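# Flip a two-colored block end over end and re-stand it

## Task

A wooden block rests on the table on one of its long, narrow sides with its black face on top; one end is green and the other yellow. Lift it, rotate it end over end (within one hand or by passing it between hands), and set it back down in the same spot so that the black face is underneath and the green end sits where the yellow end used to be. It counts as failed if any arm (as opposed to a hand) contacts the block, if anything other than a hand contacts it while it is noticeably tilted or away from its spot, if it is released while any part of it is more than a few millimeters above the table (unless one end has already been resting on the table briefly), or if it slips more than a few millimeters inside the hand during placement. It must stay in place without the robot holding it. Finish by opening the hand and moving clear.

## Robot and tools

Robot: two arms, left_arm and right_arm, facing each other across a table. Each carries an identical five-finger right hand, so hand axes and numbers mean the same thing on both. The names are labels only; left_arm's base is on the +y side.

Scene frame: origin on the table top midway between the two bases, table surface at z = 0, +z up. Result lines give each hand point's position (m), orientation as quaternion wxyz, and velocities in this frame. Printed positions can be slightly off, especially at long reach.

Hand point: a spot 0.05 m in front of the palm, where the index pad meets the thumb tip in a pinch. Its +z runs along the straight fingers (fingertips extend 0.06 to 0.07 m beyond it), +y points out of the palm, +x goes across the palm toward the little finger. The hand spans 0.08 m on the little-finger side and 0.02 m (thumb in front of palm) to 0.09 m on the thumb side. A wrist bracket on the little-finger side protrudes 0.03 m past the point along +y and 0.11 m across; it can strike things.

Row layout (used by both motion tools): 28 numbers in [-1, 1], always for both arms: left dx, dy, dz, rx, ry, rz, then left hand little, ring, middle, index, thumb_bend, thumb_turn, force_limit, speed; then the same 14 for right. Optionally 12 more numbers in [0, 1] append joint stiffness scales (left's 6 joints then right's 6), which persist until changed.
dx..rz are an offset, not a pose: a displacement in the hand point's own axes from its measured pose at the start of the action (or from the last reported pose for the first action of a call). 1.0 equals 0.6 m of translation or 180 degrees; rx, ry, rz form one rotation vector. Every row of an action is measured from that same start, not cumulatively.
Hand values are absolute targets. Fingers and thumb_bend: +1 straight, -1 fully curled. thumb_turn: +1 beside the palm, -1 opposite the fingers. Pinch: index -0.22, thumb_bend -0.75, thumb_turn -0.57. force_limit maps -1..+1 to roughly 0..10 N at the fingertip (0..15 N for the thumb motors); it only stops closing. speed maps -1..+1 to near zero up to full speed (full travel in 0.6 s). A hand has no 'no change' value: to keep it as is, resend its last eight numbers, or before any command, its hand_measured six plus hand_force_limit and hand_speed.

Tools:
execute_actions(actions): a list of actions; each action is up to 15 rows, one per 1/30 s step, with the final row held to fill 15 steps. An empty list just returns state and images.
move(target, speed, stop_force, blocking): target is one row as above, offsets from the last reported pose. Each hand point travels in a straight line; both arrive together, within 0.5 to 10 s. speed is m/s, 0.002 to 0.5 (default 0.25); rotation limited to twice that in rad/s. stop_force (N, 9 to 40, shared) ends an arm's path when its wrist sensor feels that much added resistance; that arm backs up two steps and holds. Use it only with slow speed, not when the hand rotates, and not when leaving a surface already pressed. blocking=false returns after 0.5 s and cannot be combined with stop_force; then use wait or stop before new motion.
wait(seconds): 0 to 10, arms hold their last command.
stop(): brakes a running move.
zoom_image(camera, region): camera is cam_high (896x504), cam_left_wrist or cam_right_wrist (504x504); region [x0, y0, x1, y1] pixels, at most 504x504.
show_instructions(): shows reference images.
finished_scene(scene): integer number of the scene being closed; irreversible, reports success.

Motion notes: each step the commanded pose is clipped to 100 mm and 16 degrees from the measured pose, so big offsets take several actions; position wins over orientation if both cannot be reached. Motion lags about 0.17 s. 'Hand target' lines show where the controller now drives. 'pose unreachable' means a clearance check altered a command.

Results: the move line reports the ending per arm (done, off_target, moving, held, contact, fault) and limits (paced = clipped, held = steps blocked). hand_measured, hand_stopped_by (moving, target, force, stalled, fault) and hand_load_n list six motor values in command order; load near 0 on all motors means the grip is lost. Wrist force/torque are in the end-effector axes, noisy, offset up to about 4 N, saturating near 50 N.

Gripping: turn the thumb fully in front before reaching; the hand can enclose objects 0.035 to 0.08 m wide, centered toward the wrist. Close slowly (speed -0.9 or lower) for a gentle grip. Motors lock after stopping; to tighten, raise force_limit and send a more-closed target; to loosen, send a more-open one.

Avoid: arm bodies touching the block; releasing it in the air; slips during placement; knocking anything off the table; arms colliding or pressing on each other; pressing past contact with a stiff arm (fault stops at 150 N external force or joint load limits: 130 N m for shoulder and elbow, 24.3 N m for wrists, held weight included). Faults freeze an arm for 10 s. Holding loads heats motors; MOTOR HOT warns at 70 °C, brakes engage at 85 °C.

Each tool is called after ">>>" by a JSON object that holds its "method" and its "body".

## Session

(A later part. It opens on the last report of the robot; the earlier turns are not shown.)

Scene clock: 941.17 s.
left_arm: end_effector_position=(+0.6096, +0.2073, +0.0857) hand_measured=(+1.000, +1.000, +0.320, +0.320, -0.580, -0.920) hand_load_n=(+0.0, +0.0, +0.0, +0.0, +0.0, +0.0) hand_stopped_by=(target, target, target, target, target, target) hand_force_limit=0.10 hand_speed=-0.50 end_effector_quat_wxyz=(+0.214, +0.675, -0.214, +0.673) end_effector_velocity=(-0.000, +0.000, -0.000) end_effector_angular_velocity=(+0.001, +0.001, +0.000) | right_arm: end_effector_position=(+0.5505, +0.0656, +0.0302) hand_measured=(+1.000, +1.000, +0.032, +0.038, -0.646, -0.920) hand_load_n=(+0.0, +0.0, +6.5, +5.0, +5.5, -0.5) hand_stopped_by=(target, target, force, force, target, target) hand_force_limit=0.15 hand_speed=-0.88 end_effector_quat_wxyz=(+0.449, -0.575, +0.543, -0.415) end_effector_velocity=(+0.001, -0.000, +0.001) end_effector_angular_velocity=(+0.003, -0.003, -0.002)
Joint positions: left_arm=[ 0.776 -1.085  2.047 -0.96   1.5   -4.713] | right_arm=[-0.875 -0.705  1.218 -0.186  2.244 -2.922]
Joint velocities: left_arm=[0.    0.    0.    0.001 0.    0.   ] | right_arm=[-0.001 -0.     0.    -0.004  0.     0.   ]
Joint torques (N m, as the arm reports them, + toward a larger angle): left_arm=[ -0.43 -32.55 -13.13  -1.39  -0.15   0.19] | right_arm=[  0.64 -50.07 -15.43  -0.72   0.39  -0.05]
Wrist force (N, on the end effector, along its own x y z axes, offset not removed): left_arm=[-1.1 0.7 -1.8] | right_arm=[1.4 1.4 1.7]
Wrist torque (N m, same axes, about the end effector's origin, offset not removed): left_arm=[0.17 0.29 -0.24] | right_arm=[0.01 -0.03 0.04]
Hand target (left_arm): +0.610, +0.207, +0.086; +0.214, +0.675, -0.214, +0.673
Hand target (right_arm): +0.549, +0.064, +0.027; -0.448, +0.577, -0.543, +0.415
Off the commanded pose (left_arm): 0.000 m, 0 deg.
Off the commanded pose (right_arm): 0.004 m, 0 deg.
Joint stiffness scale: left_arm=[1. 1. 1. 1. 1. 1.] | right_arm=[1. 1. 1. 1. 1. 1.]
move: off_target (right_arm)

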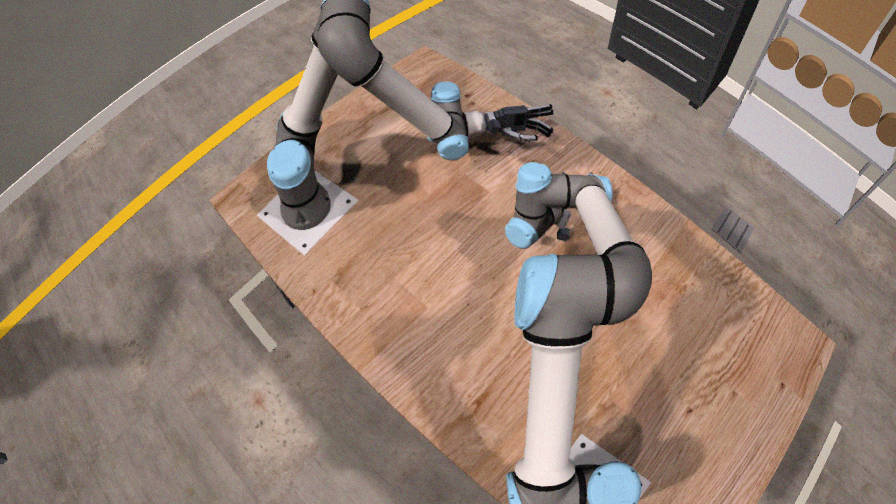

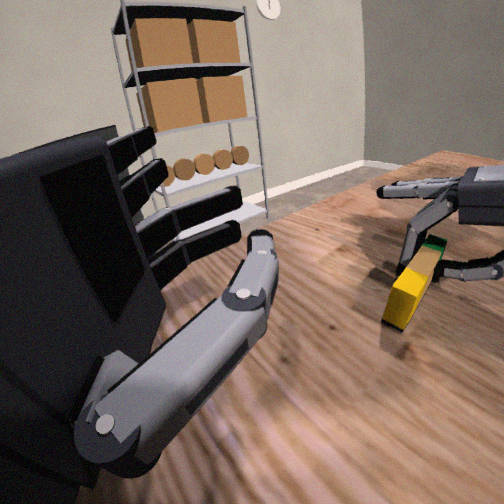

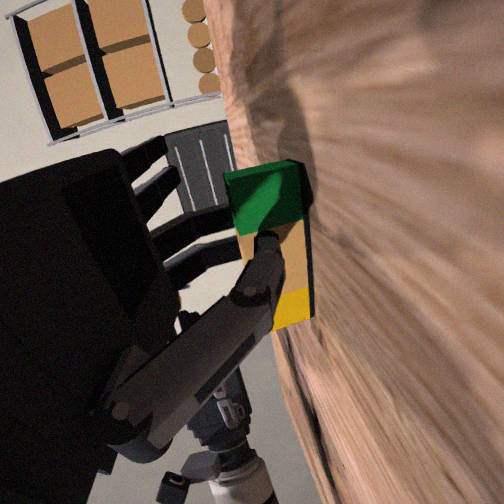

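>>> {"method": "move", "body": {"target": [0,0,0,0,0,0, 1,1,0.32,0.32,-0.58,-0.92,0.1,-0.5, 0.0021,0.0032,-0.0021,-0.0039,0.0008,-0.0027, 1,1,-0.4,-0.4,-0.65,-0.92,0.15,-0.88], "speed": 0.008}}

>>> {"method": "zoom_image", "body": {"camera": "cam_left_wrist", "region": [370, 290, 430, 350]}}

Scene clock: 971.90 s.
left_arm: end_effector_position=(+0.6096, +0.2073, +0.0857) hand_measured=(+1.000, +1.000, +0.320, +0.320, -0.580, -0.920) hand_load_n=(+0.0, +0.0, +0.0, +0.0, +0.0, +0.0) hand_stopped_by=(target, target, target, target, target, target) hand_force_limit=0.10 hand_speed=-0.50 end_effector_quat_wxyz=(+0.214, +0.675, -0.214, +0.673) end_effector_velocity=(-0.000, -0.000, +0.000) end_effector_angular_velocity=(+0.000, -0.001, -0.001) | right_arm: end_effector_position=(+0.5489, +0.0641, +0.0293) hand_measured=(+1.000, +1.000, +0.032, +0.038, -0.646, -0.920) hand_load_n=(+0.0, +0.0, +7.0, +5.5, +5.0, -0.5) hand_stopped_by=(target, target, force, force, target, target) hand_force_limit=0.15 hand_speed=-0.88 end_effector_quat_wxyz=(+0.444, -0.579, +0.544, -0.415) end_effector_velocity=(+0.001, -0.002, -0.000) end_effector_angular_velocity=(-0.003, +0.004, -0.003)
Joint positions: left_arm=[ 0.776 -1.085  2.047 -0.96   1.5   -4.713] | right_arm=[-0.875 -0.705  1.215 -0.168  2.244 -2.921]
Joint velocities: left_arm=[-0.     0.     0.    -0.     0.     0.001] | right_arm=[-0.002 -0.    -0.002  0.008  0.     0.001]
Joint torques (N m, as the arm reports them, + toward a larger angle): left_arm=[ -1.77 -32.69 -14.04  -1.28   0.11   0.13] | right_arm=[  0.9  -51.56 -18.32   0.81   0.46   0.12]
Wrist force (N, on the end effector, along its own x y z axes, offset not removed): left_arm=[0.5 1.1 -0.7] | right_arm=[-0.4 -1.4 2.4]
Wrist torque (N m, same axes, about the end effector's origin, offset not removed): left_arm=[0.29 0.01 -0.08] | right_arm=[0.15 -0.33 0.04]
Hand target (left_arm): +0.610, +0.207, +0.086; +0.214, +0.675, -0.214, +0.673
Hand target (right_arm): +0.549, +0.064, +0.029; -0.443, +0.580, -0.544, +0.414
Off the commanded pose (left_arm): 0.000 m, 0 deg.
Off the commanded pose (right_arm): 0.001 m, 0 deg.
Joint stiffness scale: left_arm=[1. 1. 1. 1. 1. 1.] | right_arm=[1. 1. 1. 1. 1. 1.]
move: done

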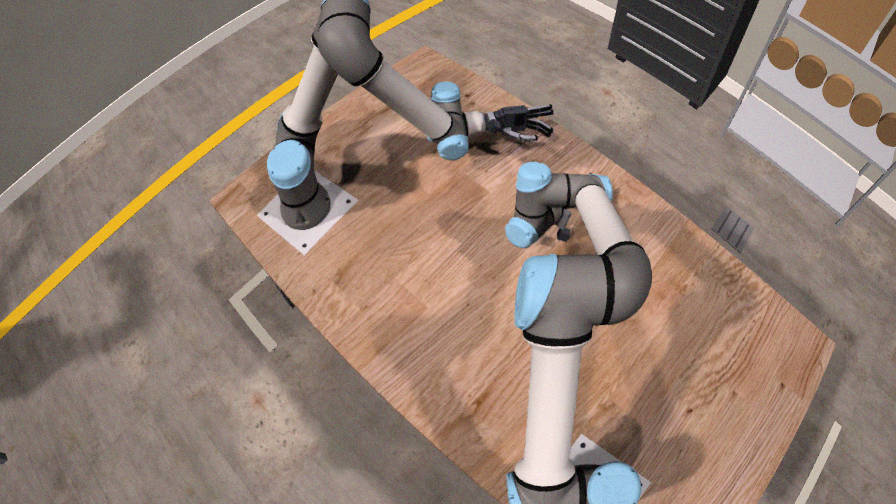

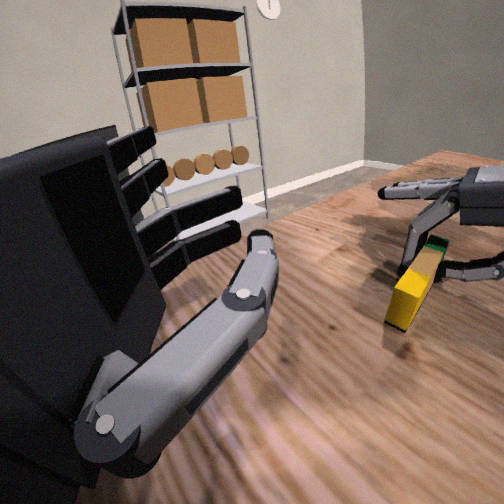

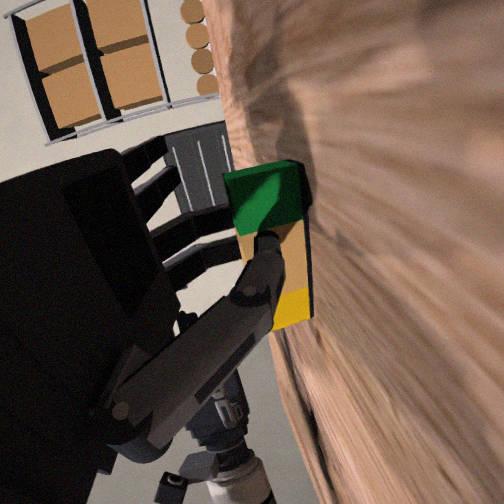

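Region (370, 290, 430, 350) of cam_left_wrist's 504x504 image, scaled by 8.400, with more detail than that image has.

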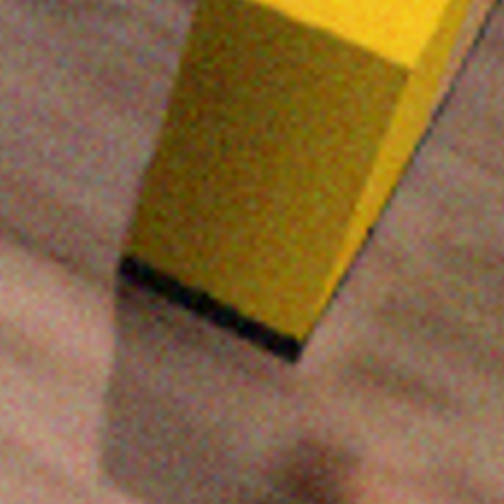

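>>> {"method": "execute_actions", "body": {"actions": [[[0,0,0,0,0,0, 1,1,0.32,0.32,-0.58,-0.92,0.1,-0.5, 0,0,0,0,0,0, 1,1,0.32,0.32,-0.58,-0.92,0.15,-0.7]],[[0,0,0,0,0,0, 1,1,0.32,0.32,-0.58,-0.92,0.1,-0.5, 0,0,0,0,0,0, 1,1,0.32,0.32,-0.58,-0.92,0.15,-0.7]]]}}

>>> {"method": "zoom_image", "body": {"camera": "cam_left_wrist", "region": [320, 220, 480, 380]}}

Scene clock: 993.50 s.
left_arm: end_effector_position=(+0.6096, +0.2073, +0.0857) hand_measured=(+1.000, +1.000, +0.320, +0.320, -0.580, -0.920) hand_load_n=(+0.0, +0.0, +0.0, +0.0, +0.0, +0.0) hand_stopped_by=(target, target, target, target, target, target) hand_force_limit=0.10 hand_speed=-0.50 end_effector_quat_wxyz=(+0.214, +0.675, -0.214, +0.673) end_effector_velocity=(-0.000, -0.001, +0.000) end_effector_angular_velocity=(-0.000, -0.001, -0.001) | right_arm: end_effector_position=(+0.5489, +0.0640, +0.0293) hand_measured=(+1.000, +1.000, +0.320, +0.320, -0.580, -0.920) hand_load_n=(+0.0, +0.0, +0.0, +0.0, +0.0, +0.0) hand_stopped_by=(target, target, target, target, target, target) hand_force_limit=0.15 hand_speed=-0.70 end_effector_quat_wxyz=(+0.444, -0.579, +0.544, -0.415) end_effector_velocity=(-0.000, -0.001, -0.002) end_effector_angular_velocity=(-0.003, +0.002, -0.002)
Joint positions: left_arm=[ 0.776 -1.085  2.047 -0.96   1.5   -4.713] | right_arm=[-0.875 -0.705  1.214 -0.167  2.244 -2.921]
Joint velocities: left_arm=[-0.001  0.    -0.    -0.001 -0.     0.   ] | right_arm=[-0.     0.002  0.001  0.001  0.002  0.   ]
Joint torques (N m, as the arm reports them, + toward a larger angle): left_arm=[ -1.56 -32.25 -13.48  -1.35  -0.01   0.32] | right_arm=[  1.05 -53.06 -17.97  -0.29   0.46  -0.02]
Wrist force (N, on the end effector, along its own x y z axes, offset not removed): left_arm=[-0.6 -0.4 -1.5] | right_arm=[1.1 -1.9 -3.6]
Wrist torque (N m, same axes, about the end effector's origin, offset not removed): left_arm=[0.06 0.13 -0.21] | right_arm=[0.41 -0.07 -0.03]
Hand target (left_arm): +0.610, +0.207, +0.086; +0.214, +0.675, -0.214, +0.673
Hand target (right_arm): +0.549, +0.064, +0.029; -0.444, +0.579, -0.544, +0.415
Off the commanded pose (left_arm): 0.000 m, 0 deg.
Off the commanded pose (right_arm): 0.000 m, 0 deg.
Joint stiffness scale: left_arm=[1. 1. 1. 1. 1. 1.] | right_arm=[1. 1. 1. 1. 1. 1.]

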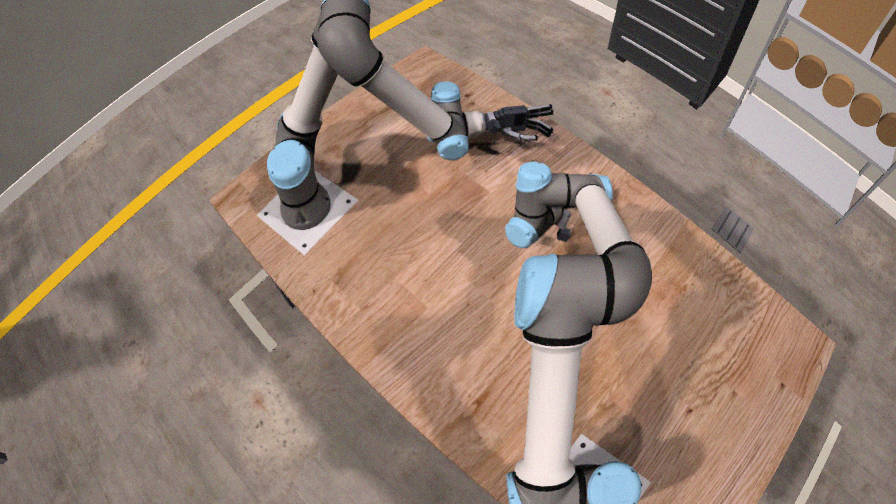

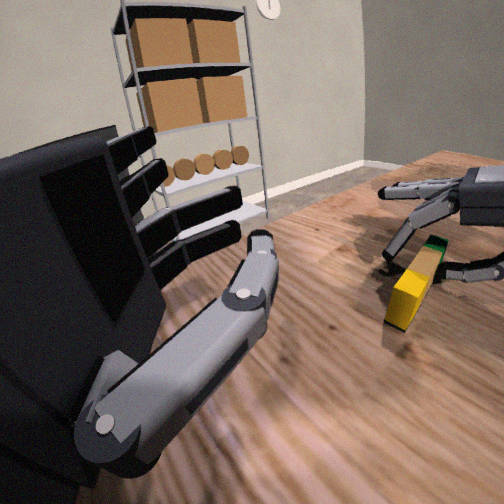

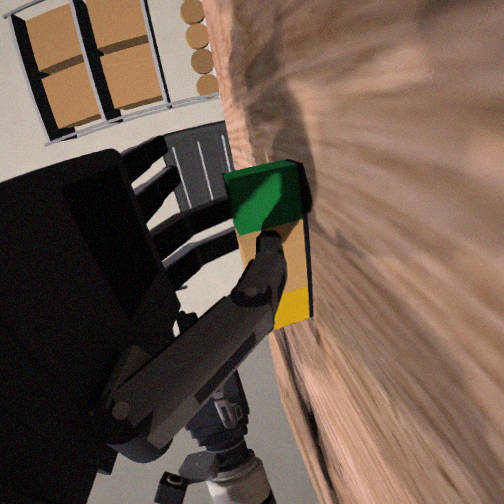

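Region (320, 220, 480, 380) of cam_left_wrist's 504x504 image, scaled by 3.150, with more detail than that image has.

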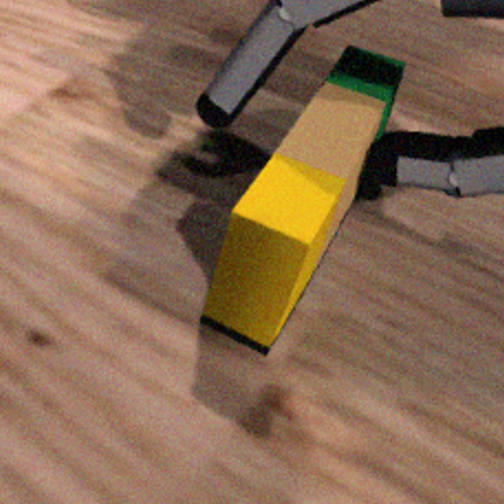

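>>> {"method": "move", "body": {"target": [0.05,0,-0.133,0,0,0, 1,1,0.32,0.32,-0.58,-0.92,0.1,-0.5, 0,-0.15,-0.084,0,0,0, 1,1,0.32,0.32,-0.58,-0.92,0.15,-0.7], "speed": 0.15}}

>>> {"method": "move", "body": {"target": [0,0,0,0,0,0, 1,1,0.32,0.32,-0.58,-0.92,0.1,-0.5, 0.2,0,-0.25,0,0,0, 1,1,0.32,0.32,-0.58,-0.92,0.15,-0.7], "speed": 0.3}}

>>> {"method": "zoom_image", "body": {"camera": "cam_high", "region": [536, 166, 586, 216]}}

Scene clock: 1004.37 s.
left_arm: end_effector_position=(+0.5463, +0.2533, +0.1164) hand_measured=(+1.000, +1.000, +0.320, +0.320, -0.580, -0.920) hand_load_n=(+0.0, +0.0, +0.0, +0.0, +0.0, +0.0) hand_stopped_by=(target, target, target, target, target, target) hand_force_limit=0.10 hand_speed=-0.50 end_effector_quat_wxyz=(+0.214, +0.674, -0.213, +0.674) end_effector_velocity=(-0.002, +0.001, -0.002) end_effector_angular_velocity=(+0.003, +0.004, +0.001) | right_arm: end_effector_position=(+0.5248, +0.0604, +0.1277) hand_measured=(+1.000, +1.000, +0.320, +0.320, -0.580, -0.920) hand_load_n=(+0.0, +0.0, +0.0, +0.0, +0.0, +0.0) hand_stopped_by=(target, target, target, target, target, target) hand_force_limit=0.15 hand_speed=-0.70 end_effector_quat_wxyz=(+0.443, -0.580, +0.544, -0.415) end_effector_velocity=(-0.001, -0.002, -0.002) end_effector_angular_velocity=(-0.007, +0.008, -0.002)
Joint positions: left_arm=[ 0.762 -1.284  2.253 -0.97   1.485 -4.713] | right_arm=[-0.851 -0.844  1.194 -0.     2.267 -2.91 ]
Joint velocities: left_arm=[-0.002 -0.001  0.004  0.003 -0.003 -0.   ] | right_arm=[-0.001  0.001 -0.001  0.012  0.001  0.002]
Joint torques (N m, as the arm reports them, + toward a larger angle): left_arm=[ -3.8  -27.41  -9.92  -0.53  -0.26   0.32] | right_arm=[  3.21 -51.28 -22.68   0.24   1.02   0.38]
Wrist force (N, on the end effector, along its own x y z axes, offset not removed): left_arm=[0.9 1.0 -0.5] | right_arm=[-1.2 0.1 -1.8]
Wrist torque (N m, same axes, about the end effector's origin, offset not removed): left_arm=[0.21 -0.10 -0.08] | right_arm=[0.13 0.14 0.05]
Hand target (left_arm): +0.544, +0.253, +0.116; +0.214, +0.675, -0.214, +0.673
Hand target (right_arm): +0.524, +0.062, +0.129; -0.444, +0.579, -0.544, +0.415
Off the commanded pose (left_arm): 0.002 m, 0 deg.
Off the commanded pose (right_arm): 0.003 m, 0 deg.
Joint stiffness scale: left_arm=[1. 1. 1. 1. 1. 1.] | right_arm=[1. 1. 1. 1. 1. 1.]
move: done

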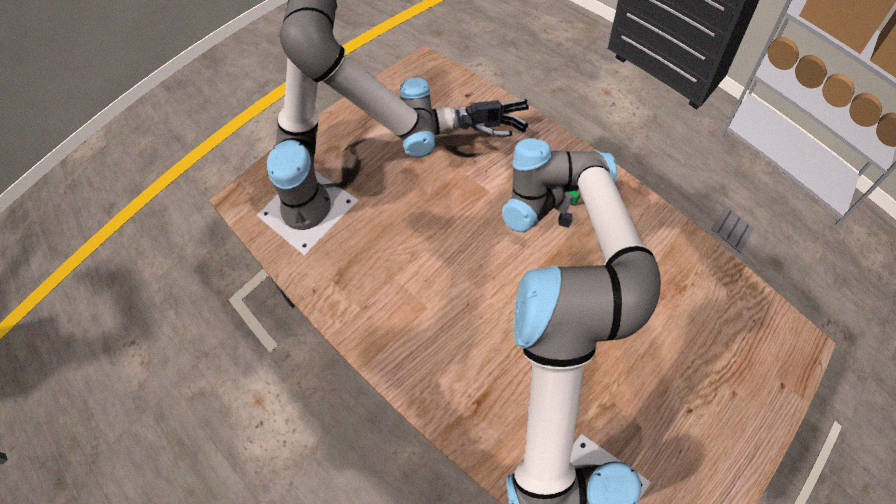

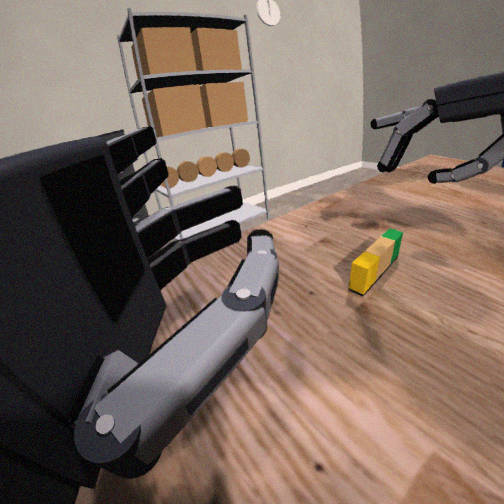

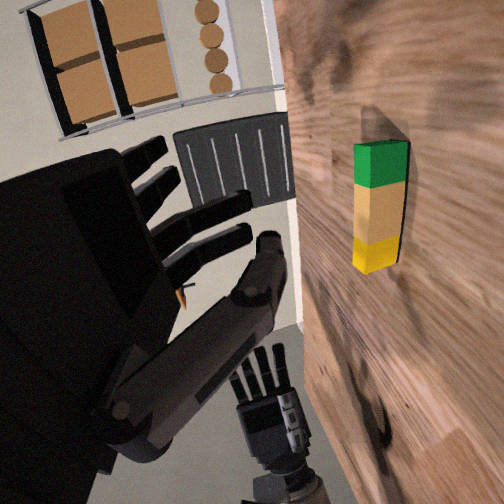

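Scene clock: 1005.63 s.
left_arm: end_effector_position=(+0.5462, +0.2533, +0.1163) hand_measured=(+1.000, +1.000, +0.320, +0.320, -0.580, -0.920) hand_load_n=(+0.0, +0.0, +0.0, +0.0, +0.0, +0.0) hand_stopped_by=(target, target, target, target, target, target) hand_force_limit=0.10 hand_speed=-0.50 end_effector_quat_wxyz=(+0.214, +0.674, -0.213, +0.674) end_effector_velocity=(+0.000, +0.000, +0.000) end_effector_angular_velocity=(-0.001, -0.000, +0.000) | right_arm: end_effector_position=(+0.3899, -0.0685, +0.1677) hand_measured=(+1.000, +1.000, +0.320, +0.320, -0.580, -0.920) hand_load_n=(+0.0, +0.0, +0.0, +0.0, +0.0, +0.0) hand_stopped_by=(target, target, target, target, target, target) hand_force_limit=0.15 hand_speed=-0.70 end_effector_quat_wxyz=(+0.442, -0.578, +0.545, -0.416) end_effector_velocity=(-0.001, -0.000, -0.001) end_effector_angular_velocity=(-0.001, -0.002, +0.005)
Joint positions: left_arm=[ 0.762 -1.284  2.253 -0.969  1.485 -4.713] | right_arm=[-0.837 -1.282  1.772 -0.135  2.284 -2.902]
Joint velocities: left_arm=[ 0.    -0.     0.    -0.001  0.    -0.001] | right_arm=[ 0.    -0.003  0.009 -0.01  -0.003 -0.005]
Joint torques (N m, as the arm reports them, + toward a larger angle): left_arm=[ -1.11 -24.77 -13.52  -1.49   0.01   0.07] | right_arm=[  2.36 -34.84 -14.57  -0.55   0.41  -0.2 ]
Wrist force (N, on the end effector, along its own x y z axes, offset not removed): left_arm=[0.2 -0.5 -0.7] | right_arm=[0.0 1.7 2.4]
Wrist torque (N m, same axes, about the end effector's origin, offset not removed): left_arm=[-0.04 -0.01 -0.16] | right_arm=[0.35 0.02 0.00]
Hand target (left_arm): +0.546, +0.253, +0.116; +0.214, +0.674, -0.213, +0.674
Hand target (right_arm): +0.388, -0.069, +0.167; -0.443, +0.580, -0.544, +0.415
Off the commanded pose (left_arm): 0.000 m, 0 deg.
Off the commanded pose (right_arm): 0.002 m, 0 deg.
Joint stiffness scale: left_arm=[1. 1. 1. 1. 1. 1.] | right_arm=[1. 1. 1. 1. 1. 1.]
move: done

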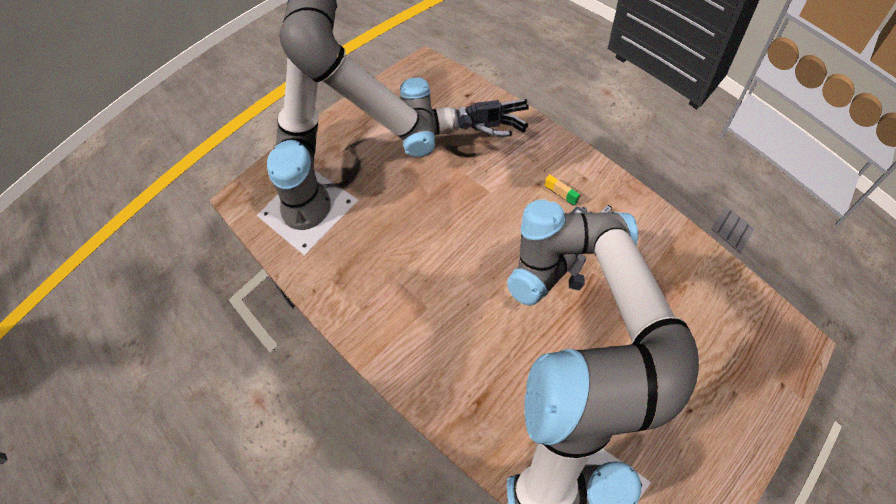

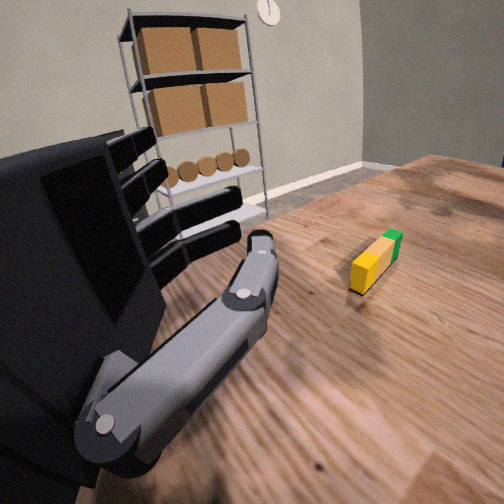

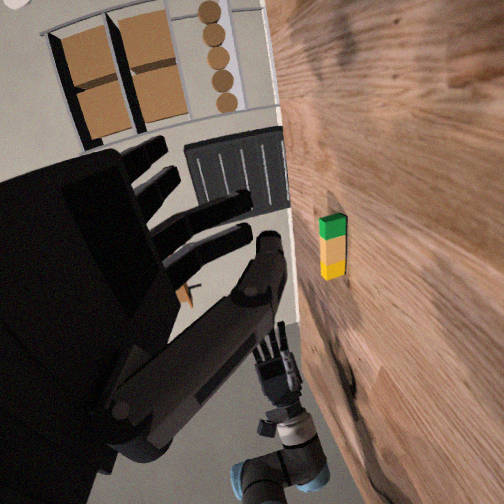

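Region (536, 166, 586, 216) of cam_high's 896x504 image, scaled by 10.080, with more detail than that image has.

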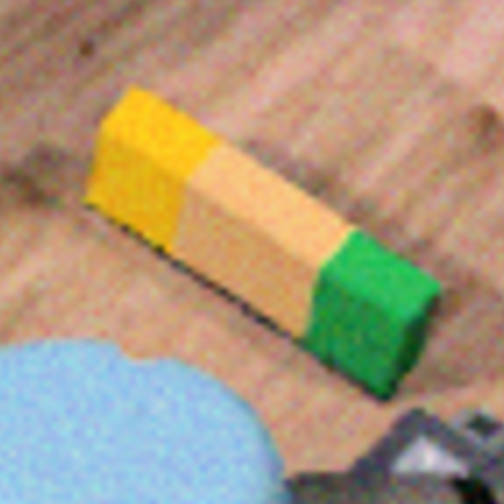

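>>> {"method": "finished_scene", "body": {"scene": 2}}

The scene is finished: the task was done.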